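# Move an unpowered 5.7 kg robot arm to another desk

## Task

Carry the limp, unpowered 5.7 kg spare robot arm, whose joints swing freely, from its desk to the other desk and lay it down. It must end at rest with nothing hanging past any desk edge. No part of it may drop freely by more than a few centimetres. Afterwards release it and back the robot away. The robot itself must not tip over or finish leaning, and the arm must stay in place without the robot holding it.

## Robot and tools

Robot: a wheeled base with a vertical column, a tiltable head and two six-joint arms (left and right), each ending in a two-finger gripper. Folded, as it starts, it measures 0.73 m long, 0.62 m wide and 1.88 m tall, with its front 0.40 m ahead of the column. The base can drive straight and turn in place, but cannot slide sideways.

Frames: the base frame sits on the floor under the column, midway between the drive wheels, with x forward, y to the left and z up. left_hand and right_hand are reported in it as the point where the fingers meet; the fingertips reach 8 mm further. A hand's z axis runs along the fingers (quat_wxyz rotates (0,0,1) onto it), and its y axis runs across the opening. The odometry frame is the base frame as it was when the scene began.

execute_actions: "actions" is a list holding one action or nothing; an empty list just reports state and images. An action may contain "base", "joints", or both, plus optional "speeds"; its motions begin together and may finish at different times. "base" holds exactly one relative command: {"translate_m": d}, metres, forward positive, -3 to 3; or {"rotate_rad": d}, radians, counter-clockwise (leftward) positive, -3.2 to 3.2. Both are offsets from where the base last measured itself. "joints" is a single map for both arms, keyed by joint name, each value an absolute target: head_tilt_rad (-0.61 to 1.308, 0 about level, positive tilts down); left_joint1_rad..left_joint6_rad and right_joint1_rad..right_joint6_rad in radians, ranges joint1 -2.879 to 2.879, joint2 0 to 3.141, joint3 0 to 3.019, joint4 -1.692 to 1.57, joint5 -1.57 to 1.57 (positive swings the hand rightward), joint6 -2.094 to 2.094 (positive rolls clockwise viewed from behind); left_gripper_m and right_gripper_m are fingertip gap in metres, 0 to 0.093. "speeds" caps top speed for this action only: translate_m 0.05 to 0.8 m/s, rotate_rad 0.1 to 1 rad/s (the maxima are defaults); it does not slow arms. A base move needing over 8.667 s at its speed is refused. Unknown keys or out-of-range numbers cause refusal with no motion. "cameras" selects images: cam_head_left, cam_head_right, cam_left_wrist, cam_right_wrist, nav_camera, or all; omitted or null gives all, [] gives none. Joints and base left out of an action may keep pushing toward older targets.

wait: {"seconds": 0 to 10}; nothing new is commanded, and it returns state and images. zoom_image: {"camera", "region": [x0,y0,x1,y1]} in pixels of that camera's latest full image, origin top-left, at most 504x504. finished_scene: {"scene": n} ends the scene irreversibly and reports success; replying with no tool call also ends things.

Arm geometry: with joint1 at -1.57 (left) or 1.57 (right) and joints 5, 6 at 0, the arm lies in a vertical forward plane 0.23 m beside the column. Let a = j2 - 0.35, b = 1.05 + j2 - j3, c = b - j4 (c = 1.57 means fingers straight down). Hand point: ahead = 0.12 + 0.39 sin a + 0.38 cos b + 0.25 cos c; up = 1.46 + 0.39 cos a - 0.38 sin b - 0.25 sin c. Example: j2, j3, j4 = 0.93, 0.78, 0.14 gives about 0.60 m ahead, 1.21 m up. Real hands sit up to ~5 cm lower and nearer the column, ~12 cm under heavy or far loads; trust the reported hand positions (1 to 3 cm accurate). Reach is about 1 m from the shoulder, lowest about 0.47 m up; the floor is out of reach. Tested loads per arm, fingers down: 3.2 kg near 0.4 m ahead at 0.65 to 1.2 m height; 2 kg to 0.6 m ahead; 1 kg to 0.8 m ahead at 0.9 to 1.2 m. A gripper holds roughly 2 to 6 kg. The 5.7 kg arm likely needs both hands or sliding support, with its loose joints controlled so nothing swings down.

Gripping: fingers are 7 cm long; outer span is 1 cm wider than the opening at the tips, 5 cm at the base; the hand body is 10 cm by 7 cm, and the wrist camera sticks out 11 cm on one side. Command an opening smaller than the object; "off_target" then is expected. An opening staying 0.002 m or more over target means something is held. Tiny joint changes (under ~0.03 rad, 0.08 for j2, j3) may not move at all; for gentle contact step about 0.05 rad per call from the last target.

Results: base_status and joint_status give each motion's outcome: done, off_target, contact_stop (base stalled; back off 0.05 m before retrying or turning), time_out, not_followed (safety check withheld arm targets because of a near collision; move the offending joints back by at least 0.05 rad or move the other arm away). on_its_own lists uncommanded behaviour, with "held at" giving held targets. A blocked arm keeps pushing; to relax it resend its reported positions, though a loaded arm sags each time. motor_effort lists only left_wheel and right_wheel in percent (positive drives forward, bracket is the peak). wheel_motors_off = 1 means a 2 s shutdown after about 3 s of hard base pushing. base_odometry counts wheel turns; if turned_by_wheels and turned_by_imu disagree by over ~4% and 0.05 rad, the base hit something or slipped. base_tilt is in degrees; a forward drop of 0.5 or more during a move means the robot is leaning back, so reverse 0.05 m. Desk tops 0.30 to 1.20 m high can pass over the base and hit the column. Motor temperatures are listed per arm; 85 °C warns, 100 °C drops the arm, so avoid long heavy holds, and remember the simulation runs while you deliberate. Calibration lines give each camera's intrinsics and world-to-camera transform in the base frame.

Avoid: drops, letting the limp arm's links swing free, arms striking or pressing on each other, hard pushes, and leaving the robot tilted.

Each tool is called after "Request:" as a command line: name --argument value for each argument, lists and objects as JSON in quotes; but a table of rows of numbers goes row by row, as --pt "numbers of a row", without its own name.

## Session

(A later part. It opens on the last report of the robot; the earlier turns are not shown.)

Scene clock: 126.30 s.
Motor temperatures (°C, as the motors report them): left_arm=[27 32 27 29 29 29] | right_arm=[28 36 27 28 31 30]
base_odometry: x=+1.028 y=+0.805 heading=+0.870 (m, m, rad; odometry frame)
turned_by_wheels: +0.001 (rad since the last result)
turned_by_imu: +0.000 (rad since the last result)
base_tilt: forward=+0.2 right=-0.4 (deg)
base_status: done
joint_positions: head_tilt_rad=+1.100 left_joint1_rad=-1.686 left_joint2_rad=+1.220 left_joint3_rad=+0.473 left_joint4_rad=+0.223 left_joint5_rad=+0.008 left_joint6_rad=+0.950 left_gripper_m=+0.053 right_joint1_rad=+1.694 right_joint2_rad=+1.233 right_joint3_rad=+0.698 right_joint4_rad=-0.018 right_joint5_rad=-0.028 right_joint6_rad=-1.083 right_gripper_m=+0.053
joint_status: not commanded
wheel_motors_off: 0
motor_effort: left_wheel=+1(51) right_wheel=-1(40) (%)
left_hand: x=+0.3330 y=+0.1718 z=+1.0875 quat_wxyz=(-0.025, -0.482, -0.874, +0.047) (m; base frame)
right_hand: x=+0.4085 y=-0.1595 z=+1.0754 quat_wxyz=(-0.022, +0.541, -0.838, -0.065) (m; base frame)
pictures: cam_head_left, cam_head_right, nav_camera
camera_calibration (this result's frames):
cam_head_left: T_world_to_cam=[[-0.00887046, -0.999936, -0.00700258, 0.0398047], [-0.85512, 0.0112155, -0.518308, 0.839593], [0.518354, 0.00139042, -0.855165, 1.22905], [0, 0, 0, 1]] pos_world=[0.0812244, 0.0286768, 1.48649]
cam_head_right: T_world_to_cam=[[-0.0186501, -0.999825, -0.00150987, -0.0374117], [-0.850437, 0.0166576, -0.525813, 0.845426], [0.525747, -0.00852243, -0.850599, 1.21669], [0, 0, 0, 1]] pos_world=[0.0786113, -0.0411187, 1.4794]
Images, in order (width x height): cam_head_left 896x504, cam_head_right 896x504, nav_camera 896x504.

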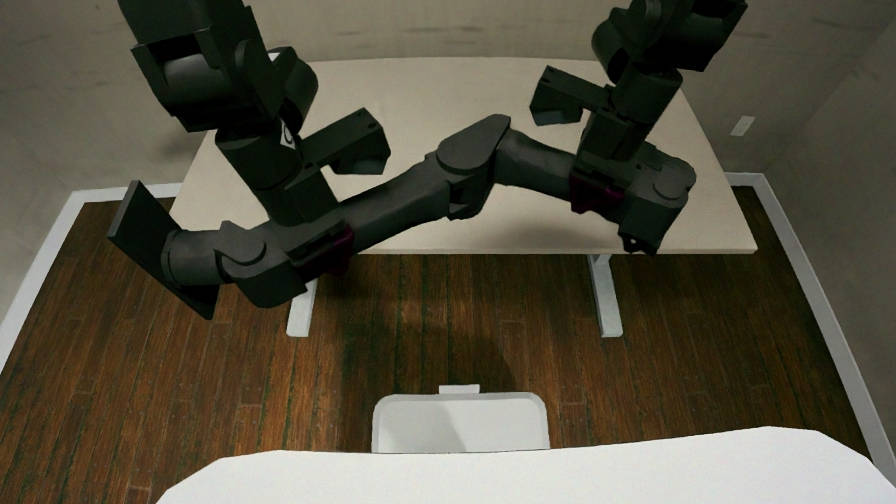

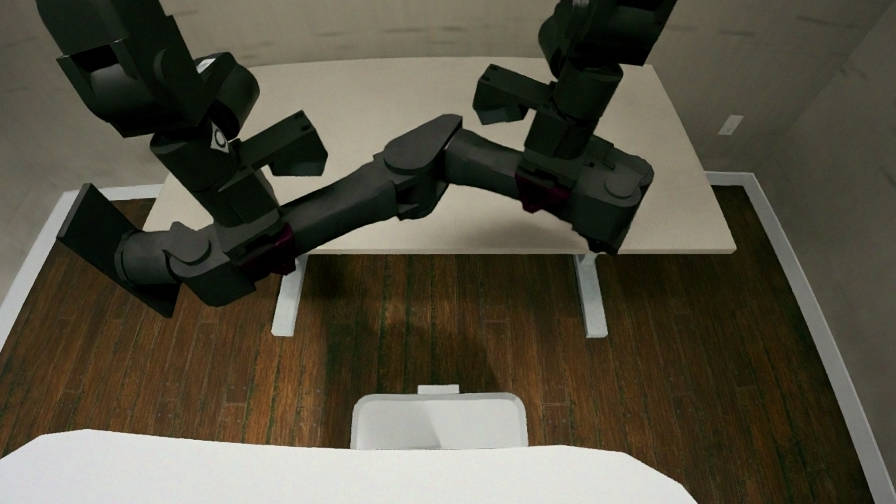

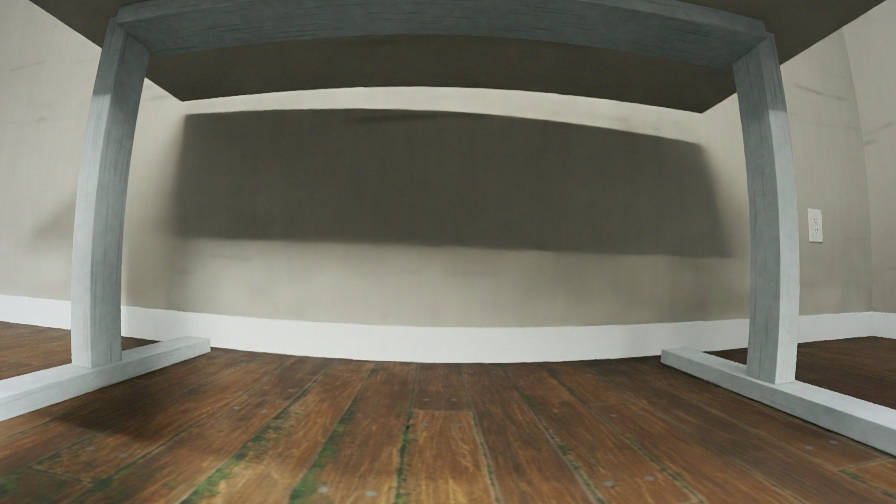

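Request:
execute_actions --actions '[{"base":{"translate_m":0.32},"speeds":{"translate_m":0.1}}]' --cameras '["cam_head_left","cam_head_right"]'

Scene clock: 133.50 s.
Motor temperatures (°C, as the motors report them): left_arm=[27 32 27 29 29 29] | right_arm=[28 36 27 28 31 30]
base_odometry: x=+1.234 y=+1.050 heading=+0.870 (m, m, rad; odometry frame)
turned_by_wheels: +0.000 (rad since the last result)
turned_by_imu: -0.001 (rad since the last result)
base_tilt: forward=+0.2 right=-0.3 (deg)
base_status: done
joint_positions: head_tilt_rad=+1.100 left_joint1_rad=-1.686 left_joint2_rad=+1.221 left_joint3_rad=+0.473 left_joint4_rad=+0.222 left_joint5_rad=+0.008 left_joint6_rad=+0.948 left_gripper_m=+0.053 right_joint1_rad=+1.694 right_joint2_rad=+1.234 right_joint3_rad=+0.699 right_joint4_rad=-0.018 right_joint5_rad=-0.028 right_joint6_rad=-1.085 right_gripper_m=+0.053
joint_status: not commanded
wheel_motors_off: 0
motor_effort: left_wheel=+0(37) right_wheel=+0(35) (%)
left_hand: x=+0.3318 y=+0.1719 z=+1.0874 quat_wxyz=(-0.023, -0.481, -0.875, +0.048) (m; base frame)
right_hand: x=+0.4087 y=-0.1593 z=+1.0752 quat_wxyz=(-0.022, +0.542, -0.838, -0.065) (m; base frame)
pictures: cam_head_left, cam_head_right
camera_calibration (this result's frames):
cam_head_left: T_world_to_cam=[[-0.00887198, -0.999936, -0.00700065, 0.0398018], [-0.855233, 0.0112155, -0.518122, 0.839311], [0.518167, 0.00139042, -0.855278, 1.22923], [0, 0, 0, 1]] pos_world=[0.0812128, 0.0286768, 1.48648]
cam_head_right: T_world_to_cam=[[-0.0186504, -0.999825, -0.00150581, -0.0374179], [-0.850551, 0.0166576, -0.525628, 0.845146], [0.525561, -0.00852243, -0.850713, 1.21688], [0, 0, 0, 1]] pos_world=[0.078598, -0.0411187, 1.47939]
Images, in order (width x height): cam_head_left 896x504, cam_head_right 896x504.

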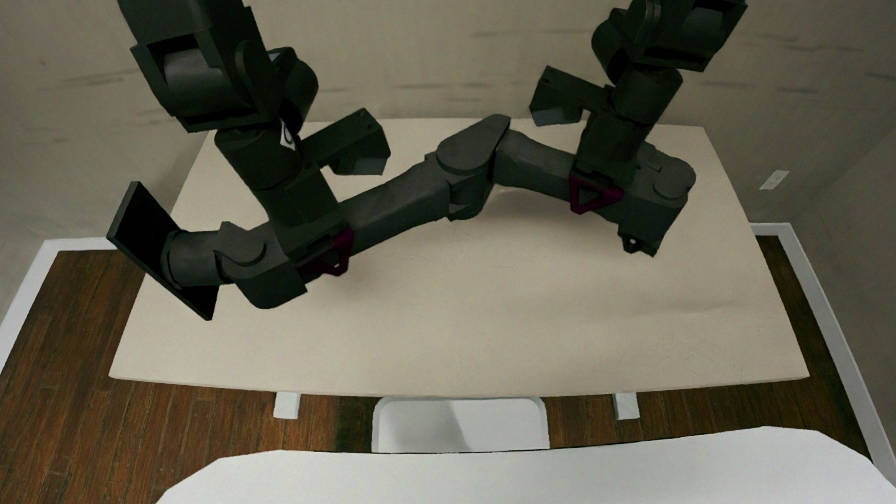

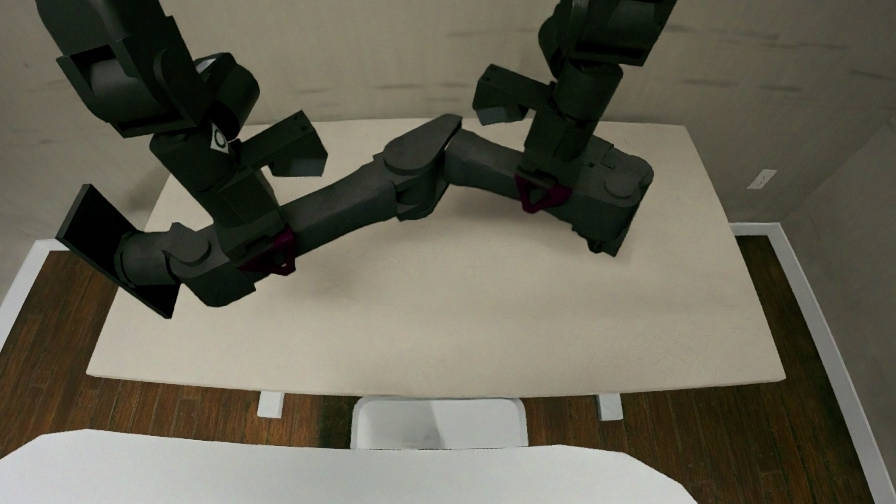

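Request:
execute_actions --actions '[{"joints":{"left_joint2_rad":1.30,"left_joint3_rad":0.60,"right_joint2_rad":1.30,"right_joint3_rad":0.86}}]' --cameras '["cam_head_left"]'

Request:
execute_actions --actions '[{"joints":{"left_joint2_rad":1.42,"left_joint3_rad":0.74,"right_joint2_rad":1.43,"right_joint3_rad":1.01}}]' --cameras '["cam_head_left"]'

Request:
execute_actions --actions '[{"joints":{"left_joint2_rad":1.50,"left_joint3_rad":0.84,"right_joint2_rad":1.52,"right_joint3_rad":1.12}}]' --cameras '["cam_head_left","cam_head_right"]'

Scene clock: 141.40 s.
Motor temperatures (°C, as the motors report them): left_arm=[27 32 27 29 29 30] | right_arm=[28 37 27 28 32 30]
base_odometry: x=+1.234 y=+1.050 heading=+0.870 (m, m, rad; odometry frame)
turned_by_wheels: +0.000 (rad since the last result)
turned_by_imu: +0.000 (rad since the last result)
base_tilt: forward=+0.1 right=-0.4 (deg)
base_status: not commanded
joint_positions: head_tilt_rad=+1.100 left_joint1_rad=-1.679 left_joint2_rad=+1.386 left_joint3_rad=+0.632 left_joint4_rad=+0.222 left_joint5_rad=-0.011 left_joint6_rad=+0.940 left_gripper_m=+0.053 right_joint1_rad=+1.680 right_joint2_rad=+1.425 right_joint3_rad=+0.883 right_joint4_rad=-0.023 right_joint5_rad=-0.025 right_joint6_rad=-1.101 right_gripper_m=+0.053
joint_status: all done
wheel_motors_off: 0
motor_effort: left_wheel=+1(3) right_wheel=-1(4) (%)
left_hand: x=+0.3653 y=+0.1715 z=+1.0357 quat_wxyz=(-0.015, -0.476, -0.878, +0.038) (m; base frame)
right_hand: x=+0.4441 y=-0.1590 z=+1.0136 quat_wxyz=(-0.013, +0.546, -0.835, -0.061) (m; base frame)
pictures: cam_head_left
camera_calibration (this result's frames):
cam_head_left: T_world_to_cam=[[-0.00887199, -0.999936, -0.00700064, 0.0398018], [-0.855234, 0.0112155, -0.518121, 0.839311], [0.518167, 0.00139042, -0.855278, 1.22923], [0, 0, 0, 1]] pos_world=[0.0812127, 0.0286768, 1.48648]
Images, in order (width x height): cam_head_left 896x504.

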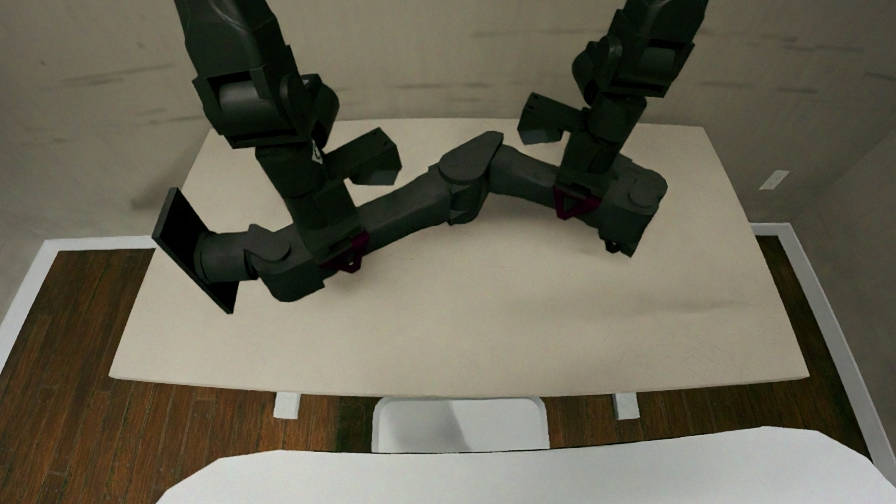

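Scene clock: 142.33 s.
Motor temperatures (°C, as the motors report them): left_arm=[27 32 27 29 29 30] | right_arm=[28 37 27 28 32 30]
base_odometry: x=+1.234 y=+1.050 heading=+0.870 (m, m, rad; odometry frame)
turned_by_wheels: +0.000 (rad since the last result)
turned_by_imu: +0.000 (rad since the last result)
base_tilt: forward=+0.0 right=-0.3 (deg)
base_status: not commanded
joint_positions: head_tilt_rad=+1.100 left_joint1_rad=-1.671 left_joint2_rad=+1.513 left_joint3_rad=+0.766 left_joint4_rad=+0.222 left_joint5_rad=-0.016 left_joint6_rad=+0.939 left_gripper_m=+0.053 right_joint1_rad=+1.672 right_joint2_rad=+1.562 right_joint3_rad=+1.030 right_joint4_rad=-0.027 right_joint5_rad=-0.020 right_joint6_rad=-1.110 right_gripper_m=+0.053
joint_status: all done
wheel_motors_off: 0
motor_effort: left_wheel=+2(3) right_wheel=-1(3) (%)
left_hand: x=+0.3914 y=+0.1709 z=+0.9912 quat_wxyz=(-0.016, -0.474, -0.880, +0.032) (m; base frame)
right_hand: x=+0.4709 y=-0.1592 z=+0.9655 quat_wxyz=(-0.013, +0.548, -0.835, -0.055) (m; base frame)
pictures: cam_head_left
camera_calibration (this result's frames):
cam_head_left: T_world_to_cam=[[-0.00887199, -0.999936, -0.00700064, 0.0398018], [-0.855234, 0.0112155, -0.518121, 0.839311], [0.518167, 0.00139042, -0.855278, 1.22923], [0, 0, 0, 1]] pos_world=[0.0812127, 0.0286768, 1.48648]
Images, in order (width x height): cam_head_left 896x504.

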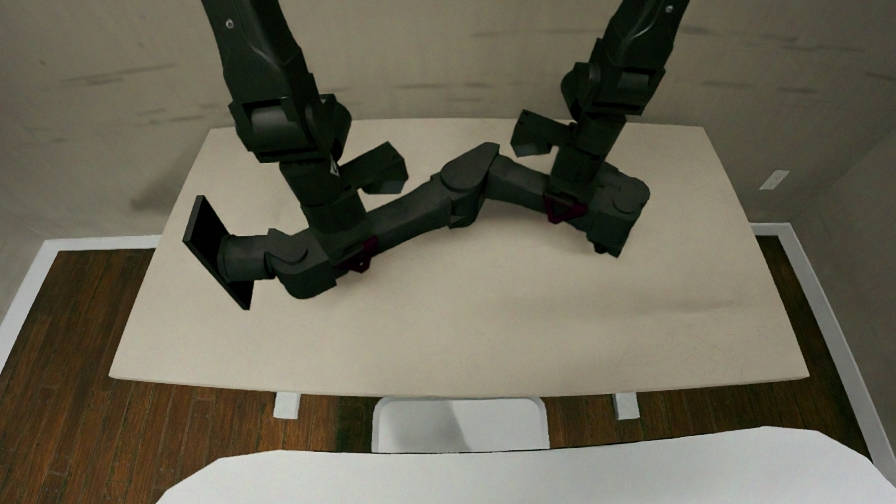

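Scene clock: 143.23 s.
Motor temperatures (°C, as the motors report them): left_arm=[27 32 27 29 29 30] | right_arm=[28 37 27 28 32 30]
base_odometry: x=+1.234 y=+1.050 heading=+0.870 (m, m, rad; odometry frame)
turned_by_wheels: +0.000 (rad since the last result)
turned_by_imu: +0.000 (rad since the last result)
base_tilt: forward=+0.2 right=-0.5 (deg)
base_status: not commanded
joint_positions: head_tilt_rad=+1.100 left_joint1_rad=-1.666 left_joint2_rad=+1.595 left_joint3_rad=+0.860 left_joint4_rad=+0.222 left_joint5_rad=-0.020 left_joint6_rad=+0.939 left_gripper_m=+0.053 right_joint1_rad=+1.667 right_joint2_rad=+1.649 right_joint3_rad=+1.132 right_joint4_rad=-0.028 right_joint5_rad=-0.019 right_joint6_rad=-1.115 right_gripper_m=+0.053
joint_status: all done
wheel_motors_off: 0
motor_effort: left_wheel=+2(3) right_wheel=-1(3) (%)
left_hand: x=+0.4102 y=+0.1714 z=+0.9607 quat_wxyz=(-0.019, -0.473, -0.880, +0.025) (m; base frame)
right_hand: x=+0.4907 y=-0.1584 z=+0.9333 quat_wxyz=(-0.018, +0.549, -0.834, -0.049) (m; base frame)
pictures: cam_head_left, cam_head_right
camera_calibration (this result's frames):
cam_head_left: T_world_to_cam=[[-0.00887199, -0.999936, -0.00700064, 0.0398018], [-0.855233, 0.0112155, -0.518122, 0.839311], [0.518167, 0.00139042, -0.855278, 1.22923], [0, 0, 0, 1]] pos_world=[0.0812128, 0.0286768, 1.48648]
cam_head_right: T_world_to_cam=[[-0.0186504, -0.999825, -0.00150581, -0.0374179], [-0.850551, 0.0166576, -0.525628, 0.845146], [0.525561, -0.00852243, -0.850713, 1.21688], [0, 0, 0, 1]] pos_world=[0.078598, -0.0411187, 1.47939]
Images, in order (width x height): cam_head_left 896x504, cam_head_right 896x504.

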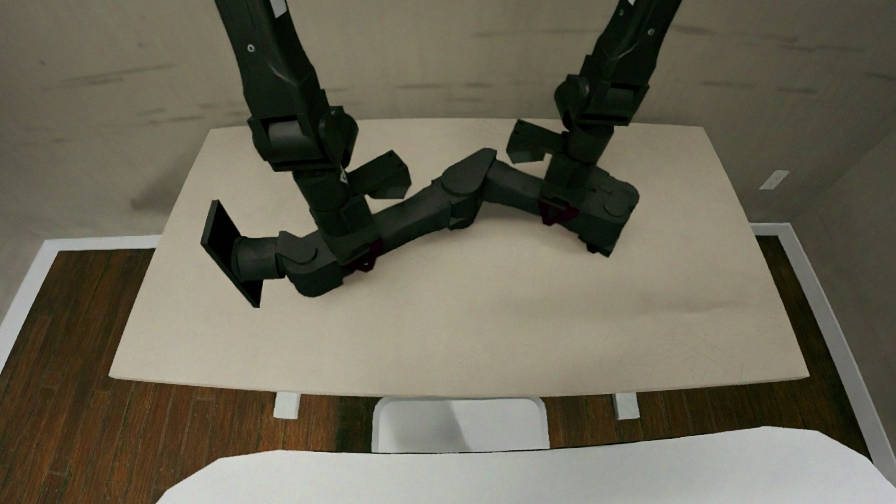

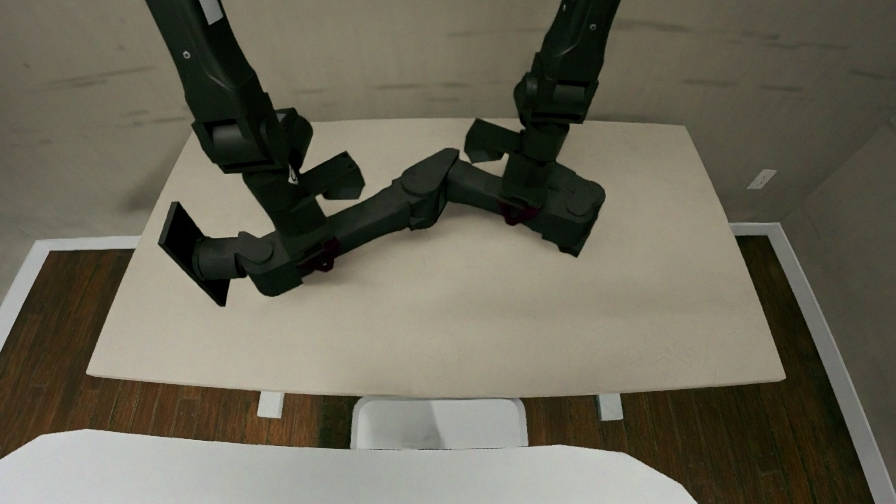

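Request:
execute_actions --actions '[{"joints":{"left_joint2_rad":1.57,"left_joint3_rad":0.91,"right_joint2_rad":1.59,"right_joint3_rad":1.19}}]' --cameras '["cam_head_left"]'

Request:
execute_actions --actions '[{"joints":{"left_joint2_rad":1.64,"left_joint3_rad":0.98,"right_joint2_rad":1.66,"right_joint3_rad":1.26}}]' --cameras '["cam_head_left"]'

Request:
execute_actions --actions '[{"joints":{"left_joint2_rad":1.71,"left_joint3_rad":1.05,"right_joint2_rad":1.73,"right_joint3_rad":1.33}}]' --cameras '["cam_head_left","cam_head_right"]'

Scene clock: 147.97 s.
Motor temperatures (°C, as the motors report them): left_arm=[27 33 27 29 29 30] | right_arm=[28 38 27 28 31 30]
base_odometry: x=+1.234 y=+1.050 heading=+0.870 (m, m, rad; odometry frame)
turned_by_wheels: +0.000 (rad since the last result)
turned_by_imu: +0.000 (rad since the last result)
base_tilt: forward=+0.1 right=-0.3 (deg)
base_status: not commanded
joint_positions: head_tilt_rad=+1.100 left_joint1_rad=-1.663 left_joint2_rad=+1.661 left_joint3_rad=+0.927 left_joint4_rad=+0.222 left_joint5_rad=-0.018 left_joint6_rad=+0.941 left_gripper_m=+0.053 right_joint1_rad=+1.663 right_joint2_rad=+1.713 right_joint3_rad=+1.198 right_joint4_rad=-0.028 right_joint5_rad=-0.017 right_joint6_rad=-1.116 right_gripper_m=+0.053
joint_status: all done
wheel_motors_off: 0
motor_effort: left_wheel=+2(3) right_wheel=-1(2) (%)
left_hand: x=+0.4175 y=+0.1706 z=+0.9362 quat_wxyz=(-0.019, -0.473, -0.880, +0.025) (m; base frame)
right_hand: x=+0.4976 y=-0.1593 z=+0.9090 quat_wxyz=(-0.017, +0.549, -0.835, -0.046) (m; base frame)
pictures: cam_head_left
camera_calibration (this result's frames):
cam_head_left: T_world_to_cam=[[-0.00887199, -0.999936, -0.00700064, 0.0398018], [-0.855234, 0.0112155, -0.518121, 0.839311], [0.518167, 0.00139042, -0.855278, 1.22923], [0, 0, 0, 1]] pos_world=[0.0812127, 0.0286768, 1.48648]
Images, in order (width x height): cam_head_left 896x504.

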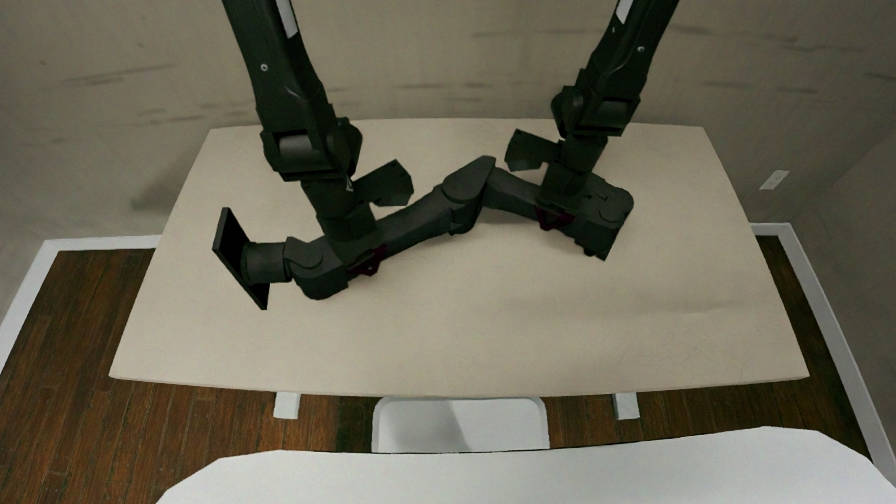

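Scene clock: 148.77 s.
Motor temperatures (°C, as the motors report them): left_arm=[27 33 27 29 29 30] | right_arm=[28 38 27 28 31 30]
base_odometry: x=+1.234 y=+1.050 heading=+0.870 (m, m, rad; odometry frame)
turned_by_wheels: +0.000 (rad since the last result)
turned_by_imu: +0.000 (rad since the last result)
base_tilt: forward=+0.1 right=-0.4 (deg)
base_status: not commanded
joint_positions: head_tilt_rad=+1.100 left_joint1_rad=-1.659 left_joint2_rad=+1.726 left_joint3_rad=+0.998 left_joint4_rad=+0.224 left_joint5_rad=+0.008 left_joint6_rad=+0.934 left_gripper_m=+0.053 right_joint1_rad=+1.660 right_joint2_rad=+1.747 right_joint3_rad=+1.253 right_joint4_rad=-0.030 right_joint5_rad=+0.002 right_joint6_rad=-1.131 right_gripper_m=+0.053
joint_status: all done
wheel_motors_off: 0
motor_effort: left_wheel=+2(3) right_wheel=-1(2) (%)
left_hand: x=+0.4277 y=+0.1663 z=+0.9116 quat_wxyz=(-0.028, -0.469, -0.882, +0.033) (m; base frame)
right_hand: x=+0.5125 y=-0.1633 z=+0.8958 quat_wxyz=(-0.020, +0.554, -0.832, -0.032) (m; base frame)
pictures: cam_head_left
camera_calibration (this result's frames):
cam_head_left: T_world_to_cam=[[-0.00887199, -0.999936, -0.00700064, 0.0398018], [-0.855234, 0.0112155, -0.518121, 0.839311], [0.518167, 0.00139042, -0.855278, 1.22923], [0, 0, 0, 1]] pos_world=[0.0812127, 0.0286768, 1.48648]
Images, in order (width x height): cam_head_left 896x504.

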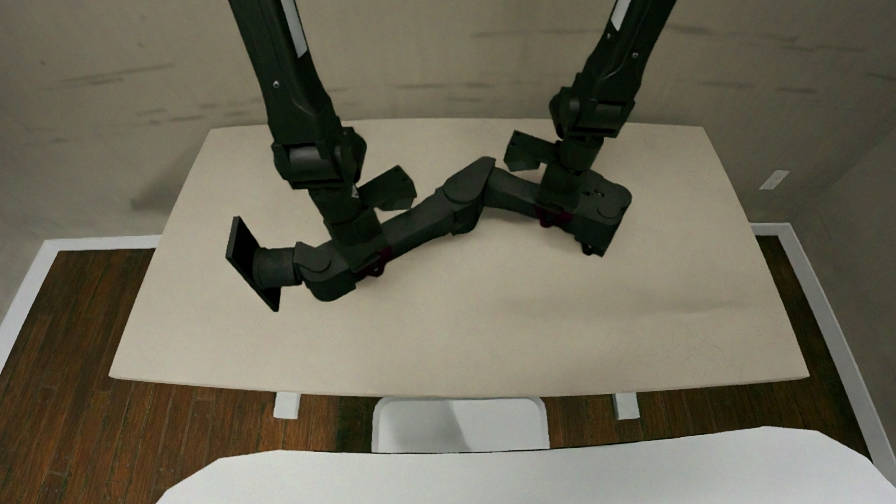

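Scene clock: 149.70 s.
Motor temperatures (°C, as the motors report them): left_arm=[27 33 27 29 29 30] | right_arm=[28 38 27 28 31 30]
base_odometry: x=+1.234 y=+1.050 heading=+0.870 (m, m, rad; odometry frame)
turned_by_wheels: +0.000 (rad since the last result)
turned_by_imu: +0.000 (rad since the last result)
base_tilt: forward=+0.2 right=-0.5 (deg)
base_status: not commanded
joint_positions: head_tilt_rad=+1.100 left_joint1_rad=-1.653 left_joint2_rad=+1.796 left_joint3_rad=+1.068 left_joint4_rad=+0.224 left_joint5_rad=+0.015 left_joint6_rad=+0.920 left_gripper_m=+0.053 right_joint1_rad=+1.661 right_joint2_rad=+1.771 right_joint3_rad=+1.292 right_joint4_rad=-0.039 right_joint5_rad=+0.001 right_joint6_rad=-1.147 right_gripper_m=+0.053
joint_status: all done
wheel_motors_off: 0
motor_effort: left_wheel=+2(3) right_wheel=-1(2) (%)
left_hand: x=+0.4319 y=+0.1669 z=+0.8851 quat_wxyz=(-0.028, -0.461, -0.886, +0.034) (m; base frame)
right_hand: x=+0.5211 y=-0.1612 z=+0.8870 quat_wxyz=(-0.023, +0.561, -0.827, -0.031) (m; base frame)
pictures: cam_head_left, cam_head_right
camera_calibration (this result's frames):
cam_head_left: T_world_to_cam=[[-0.00887199, -0.999936, -0.00700064, 0.0398018], [-0.855233, 0.0112155, -0.518122, 0.839311], [0.518167, 0.00139042, -0.855278, 1.22923], [0, 0, 0, 1]] pos_world=[0.0812128, 0.0286768, 1.48648]
cam_head_right: T_world_to_cam=[[-0.0186504, -0.999825, -0.00150581, -0.0374179], [-0.850551, 0.0166576, -0.525628, 0.845146], [0.525561, -0.00852243, -0.850713, 1.21688], [0, 0, 0, 1]] pos_world=[0.078598, -0.0411187, 1.47939]
Images, in order (width x height): cam_head_left 896x504, cam_head_right 896x504.

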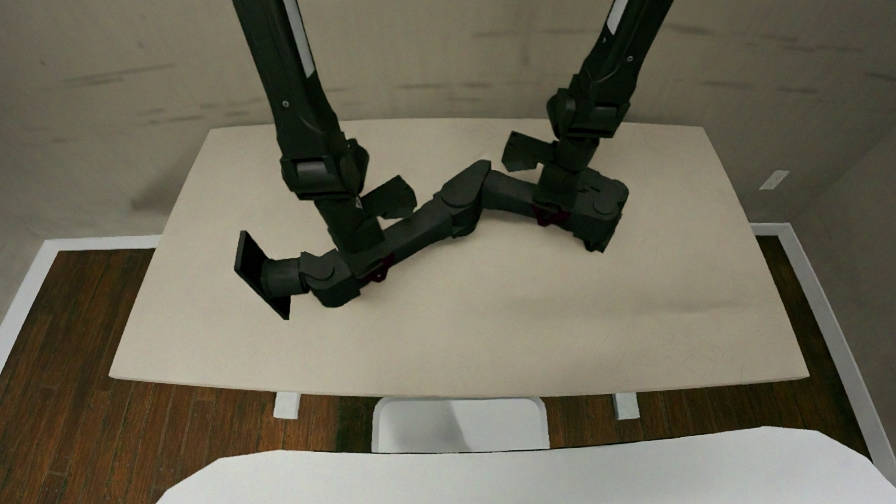

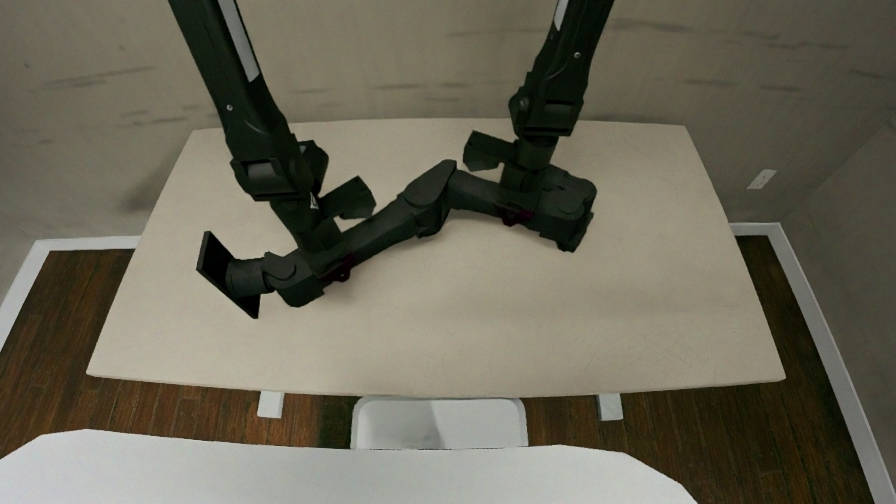

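Request:
execute_actions --actions '[{"joints":{"left_joint3_rad":1.15,"left_joint4_rad":0.15,"right_joint3_rad":1.44,"right_joint4_rad":-0.10}}]' --cameras '["cam_head_left","cam_right_wrist"]'

Scene clock: 155.17 s.
Motor temperatures (°C, as the motors report them): left_arm=[27 34 27 29 29 29] | right_arm=[28 38 27 28 31 29]
base_odometry: x=+1.234 y=+1.050 heading=+0.870 (m, m, rad; odometry frame)
turned_by_wheels: +0.000 (rad since the last result)
turned_by_imu: +0.000 (rad since the last result)
base_tilt: forward=+0.1 right=-0.4 (deg)
base_status: not commanded
joint_positions: head_tilt_rad=+1.100 left_joint1_rad=-1.650 left_joint2_rad=+1.808 left_joint3_rad=+1.165 left_joint4_rad=+0.144 left_joint5_rad=+0.013 left_joint6_rad=+0.916 left_gripper_m=+0.053 right_joint1_rad=+1.659 right_joint2_rad=+1.788 right_joint3_rad=+1.394 right_joint4_rad=-0.120 right_joint5_rad=+0.000 right_joint6_rad=-1.150 right_gripper_m=+0.053
joint_status: all done
wheel_motors_off: 0
motor_effort: left_wheel=+2(3) right_wheel=-1(1) (%)
left_hand: x=+0.4655 y=+0.1673 z=+0.8751 quat_wxyz=(-0.029, -0.459, -0.887, +0.031) (m; base frame)
right_hand: x=+0.5557 y=-0.1606 z=+0.8834 quat_wxyz=(-0.025, +0.562, -0.827, -0.029) (m; base frame)
pictures: cam_head_left, cam_right_wrist
camera_calibration (this result's frames):
cam_head_left: T_world_to_cam=[[-0.00887199, -0.999936, -0.00700064, 0.0398018], [-0.855234, 0.0112155, -0.518121, 0.839311], [0.518167, 0.00139042, -0.855278, 1.22923], [0, 0, 0, 1]] pos_world=[0.0812127, 0.0286768, 1.48648]
cam_right_wrist: T_world_to_cam=[[0.929908, -0.367146, -0.0217702, -0.554049], [-0.300251, -0.791997, 0.531592, -0.429488], [-0.212414, -0.487795, -0.846721, 0.908816], [0, 0, 0, 1]] pos_world=[0.579306, -0.100254, 0.985764]
Images, in order (width x height): cam_head_left 896x504, cam_right_wrist 616x616.

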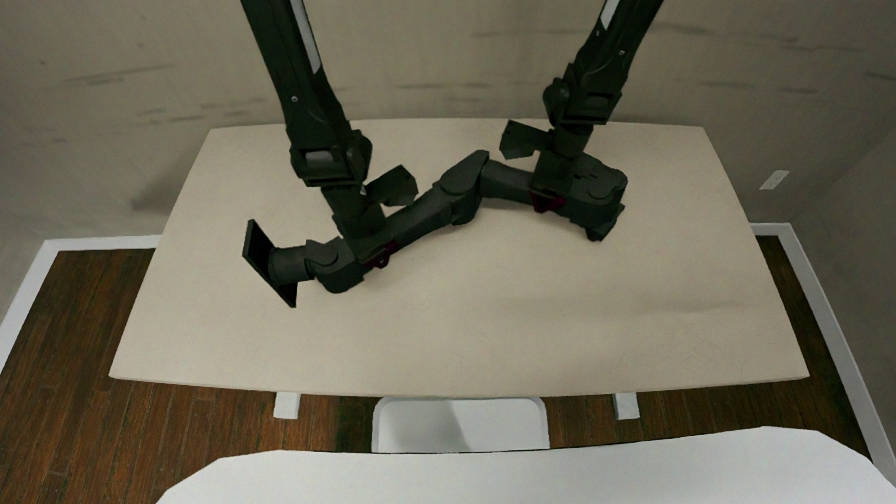

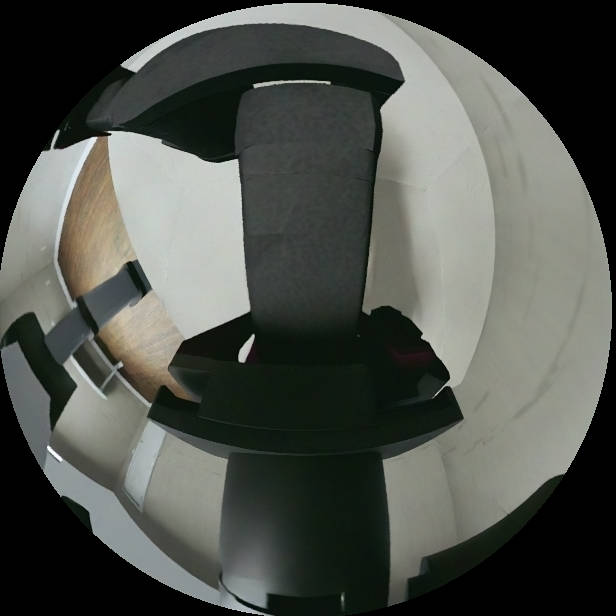

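Request:
execute_actions --actions '[{"joints":{"left_joint3_rad":1.03,"left_joint4_rad":0.25,"right_joint3_rad":1.28,"right_joint4_rad":0.0}}]' --cameras '["cam_head_left","cam_head_right","cam_right_wrist"]'

Scene clock: 160.13 s.
Motor temperatures (°C, as the motors report them): left_arm=[27 34 27 29 29 29] | right_arm=[28 38 28 28 30 29]
base_odometry: x=+1.234 y=+1.050 heading=+0.870 (m, m, rad; odometry frame)
turned_by_wheels: +0.000 (rad since the last result)
turned_by_imu: +0.000 (rad since the last result)
base_tilt: forward=+0.2 right=-0.5 (deg)
base_status: not commanded
joint_positions: head_tilt_rad=+1.100 left_joint1_rad=-1.649 left_joint2_rad=+1.809 left_joint3_rad=+1.048 left_joint4_rad=+0.248 left_joint5_rad=-0.002 left_joint6_rad=+0.919 left_gripper_m=+0.053 right_joint1_rad=+1.667 right_joint2_rad=+1.783 right_joint3_rad=+1.271 right_joint4_rad=-0.017 right_joint5_rad=-0.009 right_joint6_rad=-1.142 right_gripper_m=+0.053
joint_status: all done
wheel_motors_off: 0
motor_effort: left_wheel=+3(4) right_wheel=-1(2) (%)
left_hand: x=+0.4181 y=+0.1730 z=+0.8825 quat_wxyz=(-0.019, -0.460, -0.887, +0.027) (m; base frame)
right_hand: x=+0.5068 y=-0.1551 z=+0.8827 quat_wxyz=(-0.023, +0.560, -0.827, -0.040) (m; base frame)
pictures: cam_head_left, cam_head_right, cam_right_wrist
camera_calibration (this result's frames):
cam_head_left: T_world_to_cam=[[-0.00887199, -0.999936, -0.00700064, 0.0398018], [-0.855234, 0.0112155, -0.518121, 0.839311], [0.518167, 0.00139042, -0.855278, 1.22923], [0, 0, 0, 1]] pos_world=[0.0812127, 0.0286768, 1.48648]
cam_head_right: T_world_to_cam=[[-0.0186504, -0.999825, -0.0015058, -0.0374179], [-0.850552, 0.0166576, -0.525628, 0.845145], [0.525561, -0.00852243, -0.850713, 1.21688], [0, 0, 0, 1]] pos_world=[0.078598, -0.0411187, 1.47939]
cam_right_wrist: T_world_to_cam=[[0.928462, -0.369067, -0.0418098, -0.488416], [-0.294334, -0.799734, 0.523251, -0.436214], [-0.226551, -0.473513, -0.851152, 0.913788], [0, 0, 0, 1]] pos_world=[0.532103, -0.0964233, 0.985601]
Images, in order (width x height): cam_head_left 896x504, cam_head_right 896x504, cam_right_wrist 616x616.

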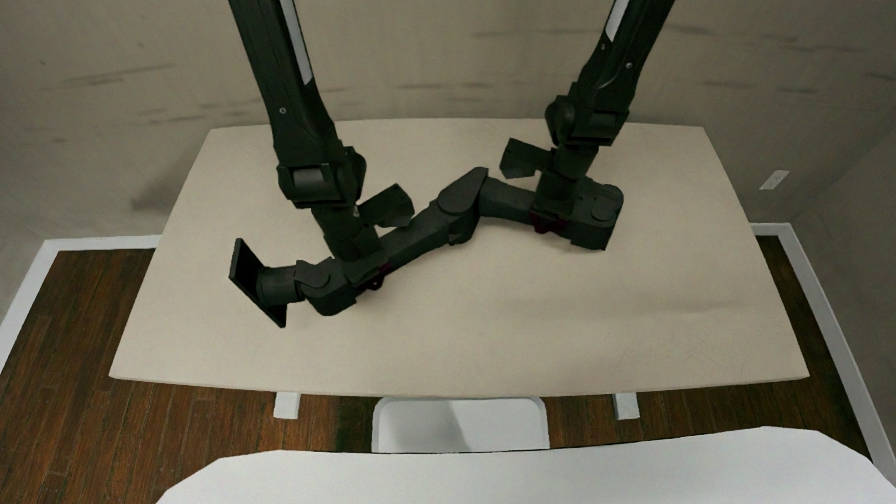

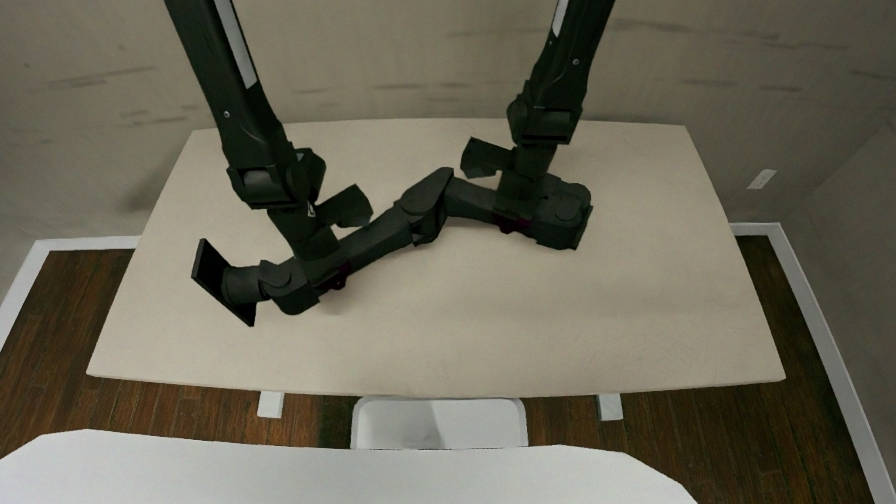

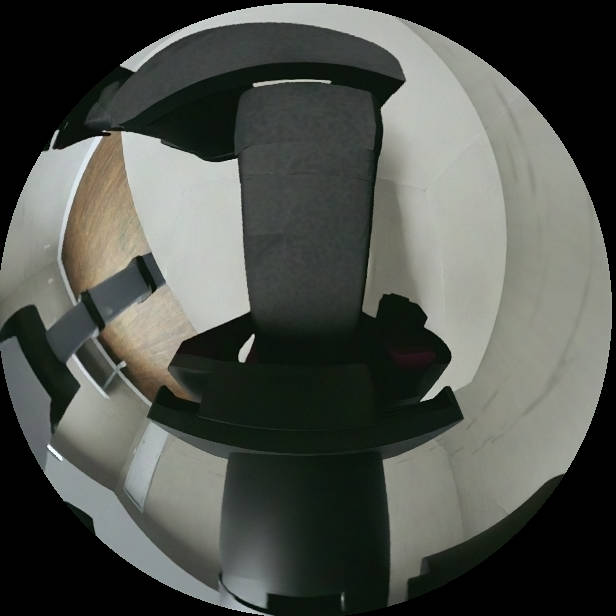

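Request:
execute_actions --actions '[{"joints":{"left_joint2_rad":1.76,"left_joint3_rad":1.07,"left_joint4_rad":0.27,"right_joint2_rad":1.80,"right_joint3_rad":1.30,"right_joint4_rad":0.04}}]' --cameras '["cam_head_left","cam_right_wrist"]'

Scene clock: 163.50 s.
Motor temperatures (°C, as the motors report them): left_arm=[27 34 27 29 29 29] | right_arm=[28 38 28 28 30 29]
base_odometry: x=+1.234 y=+1.050 heading=+0.870 (m, m, rad; odometry frame)
turned_by_wheels: +0.000 (rad since the last result)
turned_by_imu: +0.000 (rad since the last result)
base_tilt: forward=+0.1 right=-0.3 (deg)
base_status: not commanded
joint_positions: head_tilt_rad=+1.100 left_joint1_rad=-1.646 left_joint2_rad=+1.847 left_joint3_rad=+1.088 left_joint4_rad=+0.256 left_joint5_rad=+0.008 left_joint6_rad=+0.917 left_gripper_m=+0.053 right_joint1_rad=+1.668 right_joint2_rad=+1.794 right_joint3_rad=+1.277 right_joint4_rad=+0.015 right_joint5_rad=-0.002 right_joint6_rad=-1.148 right_gripper_m=+0.053
joint_status: all done
wheel_motors_off: 0
motor_effort: left_wheel=+3(4) right_wheel=-1(1) (%)
left_hand: x=+0.4223 y=+0.1722 z=+0.8676 quat_wxyz=(-0.025, -0.459, -0.888, +0.028) (m; base frame)
right_hand: x=+0.5114 y=-0.1554 z=+0.8784 quat_wxyz=(-0.032, +0.562, -0.826, -0.031) (m; base frame)
pictures: cam_head_left, cam_right_wrist
camera_calibration (this result's frames):
cam_head_left: T_world_to_cam=[[-0.00887199, -0.999936, -0.00700064, 0.0398018], [-0.855234, 0.0112155, -0.518121, 0.839311], [0.518167, 0.00139042, -0.855278, 1.22923], [0, 0, 0, 1]] pos_world=[0.0812127, 0.0286768, 1.48648]
cam_right_wrist: T_world_to_cam=[[0.930704, -0.365457, -0.0152334, -0.51701], [-0.304827, -0.797972, 0.519924, -0.424359], [-0.202165, -0.479251, -0.854077, 0.900241], [0, 0, 0, 1]] pos_world=[0.533824, -0.09613, 0.981633]
Images, in order (width x height): cam_head_left 896x504, cam_right_wrist 616x616.

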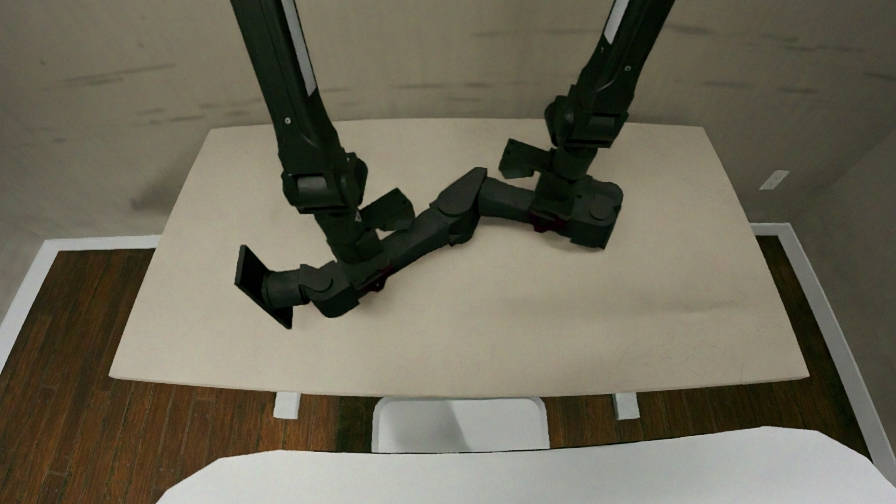

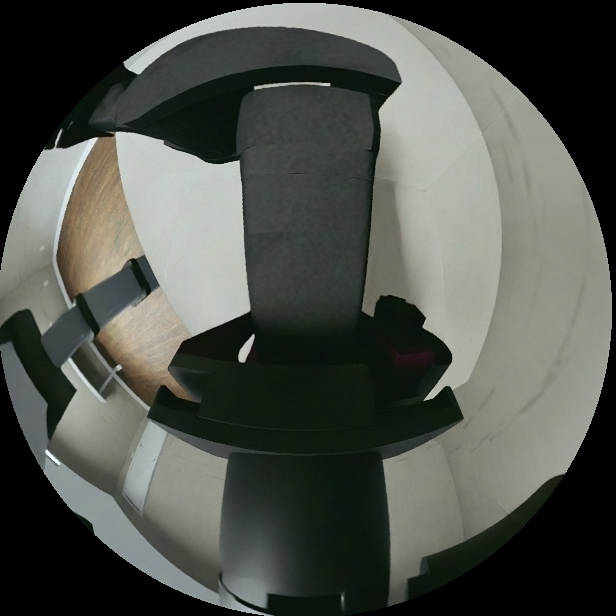

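Request:
execute_actions --actions '[{"joints":{"head_tilt_rad":0.85}}]' --cameras '["cam_head_left","cam_head_right"]'

Request:
zoom_image --camera "cam_head_left" --region '[480,200,720,400]'

Scene clock: 171.30 s.
Motor temperatures (°C, as the motors report them): left_arm=[27 35 27 29 29 29] | right_arm=[28 37 27 28 30 29]
base_odometry: x=+1.234 y=+1.050 heading=+0.870 (m, m, rad; odometry frame)
turned_by_wheels: +0.000 (rad since the last result)
turned_by_imu: +0.000 (rad since the last result)
base_tilt: forward=+0.2 right=-0.3 (deg)
base_status: not commanded
joint_positions: head_tilt_rad=+0.866 left_joint1_rad=-1.646 left_joint2_rad=+1.847 left_joint3_rad=+1.088 left_joint4_rad=+0.256 left_joint5_rad=+0.008 left_joint6_rad=+0.917 left_gripper_m=+0.053 right_joint1_rad=+1.668 right_joint2_rad=+1.794 right_joint3_rad=+1.277 right_joint4_rad=+0.015 right_joint5_rad=-0.002 right_joint6_rad=-1.148 right_gripper_m=+0.053
joint_status: all done
wheel_motors_off: 0
motor_effort: left_wheel=+4(3) right_wheel=-1(1) (%)
left_hand: x=+0.4223 y=+0.1722 z=+0.8676 quat_wxyz=(-0.025, -0.459, -0.888, +0.028) (m; base frame)
right_hand: x=+0.5114 y=-0.1554 z=+0.8784 quat_wxyz=(-0.032, +0.562, -0.826, -0.031) (m; base frame)
pictures: cam_head_left, cam_head_right
camera_calibration (this result's frames):
cam_head_left: T_world_to_cam=[[-0.00700323, -0.999936, -0.00886994, 0.0425871], [-0.711494, 0.0112155, -0.702603, 1.11623], [0.702658, 0.00139042, -0.711527, 0.99863], [0, 0, 0, 1]] pos_world=[0.0927907, 0.0286768, 1.49519]
cam_head_right: T_world_to_cam=[[-0.0177906, -0.999825, -0.00579672, -0.0308529], [-0.705196, 0.0166576, -0.708817, 1.11999], [0.708789, -0.00852243, -0.705369, 0.983887], [0, 0, 0, 1]] pos_world=[0.0918941, -0.0411187, 1.48769]
Images, in order (width x height): cam_head_left 896x504, cam_head_right 896x504.

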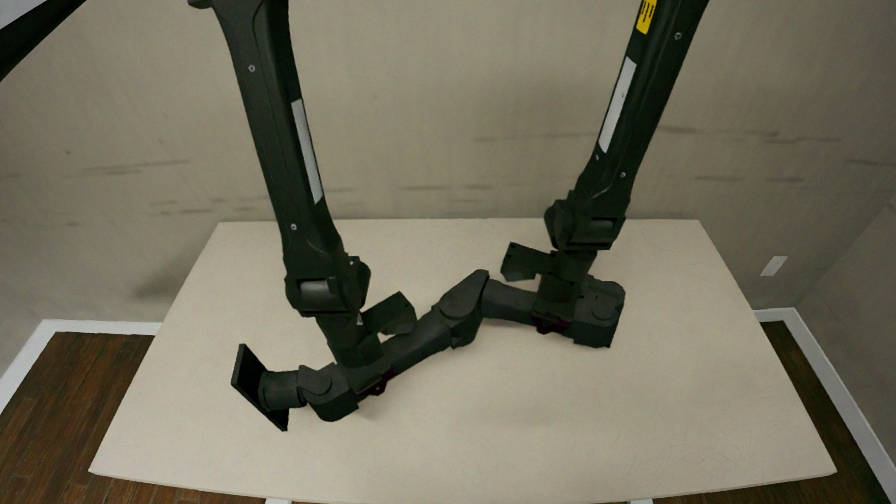

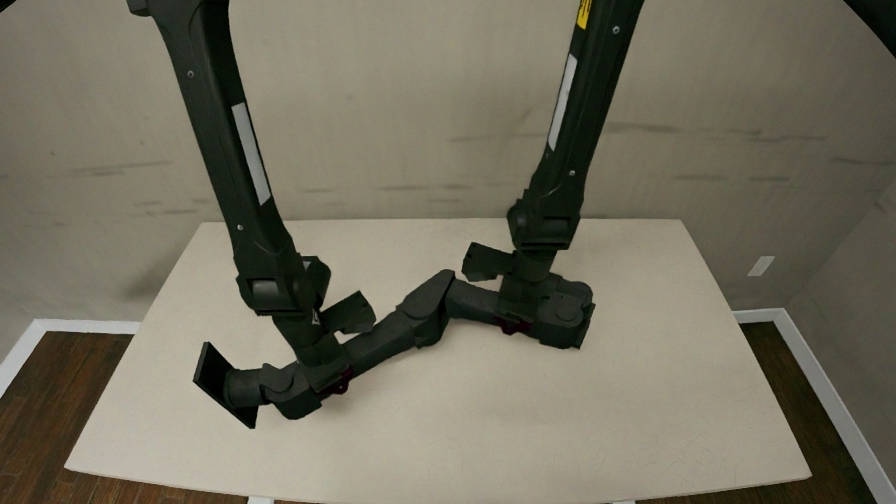

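Region (480, 200, 720, 400) of cam_head_left's 896x504 image, scaled by 2.100, with more detail than that image has.

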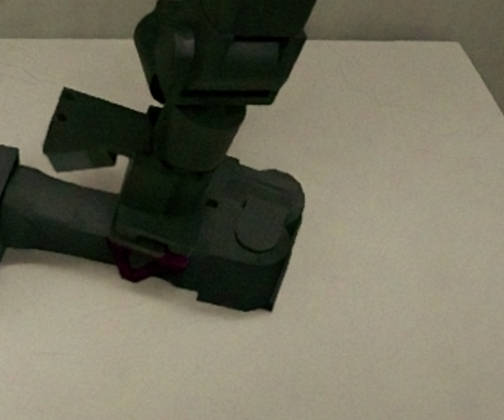

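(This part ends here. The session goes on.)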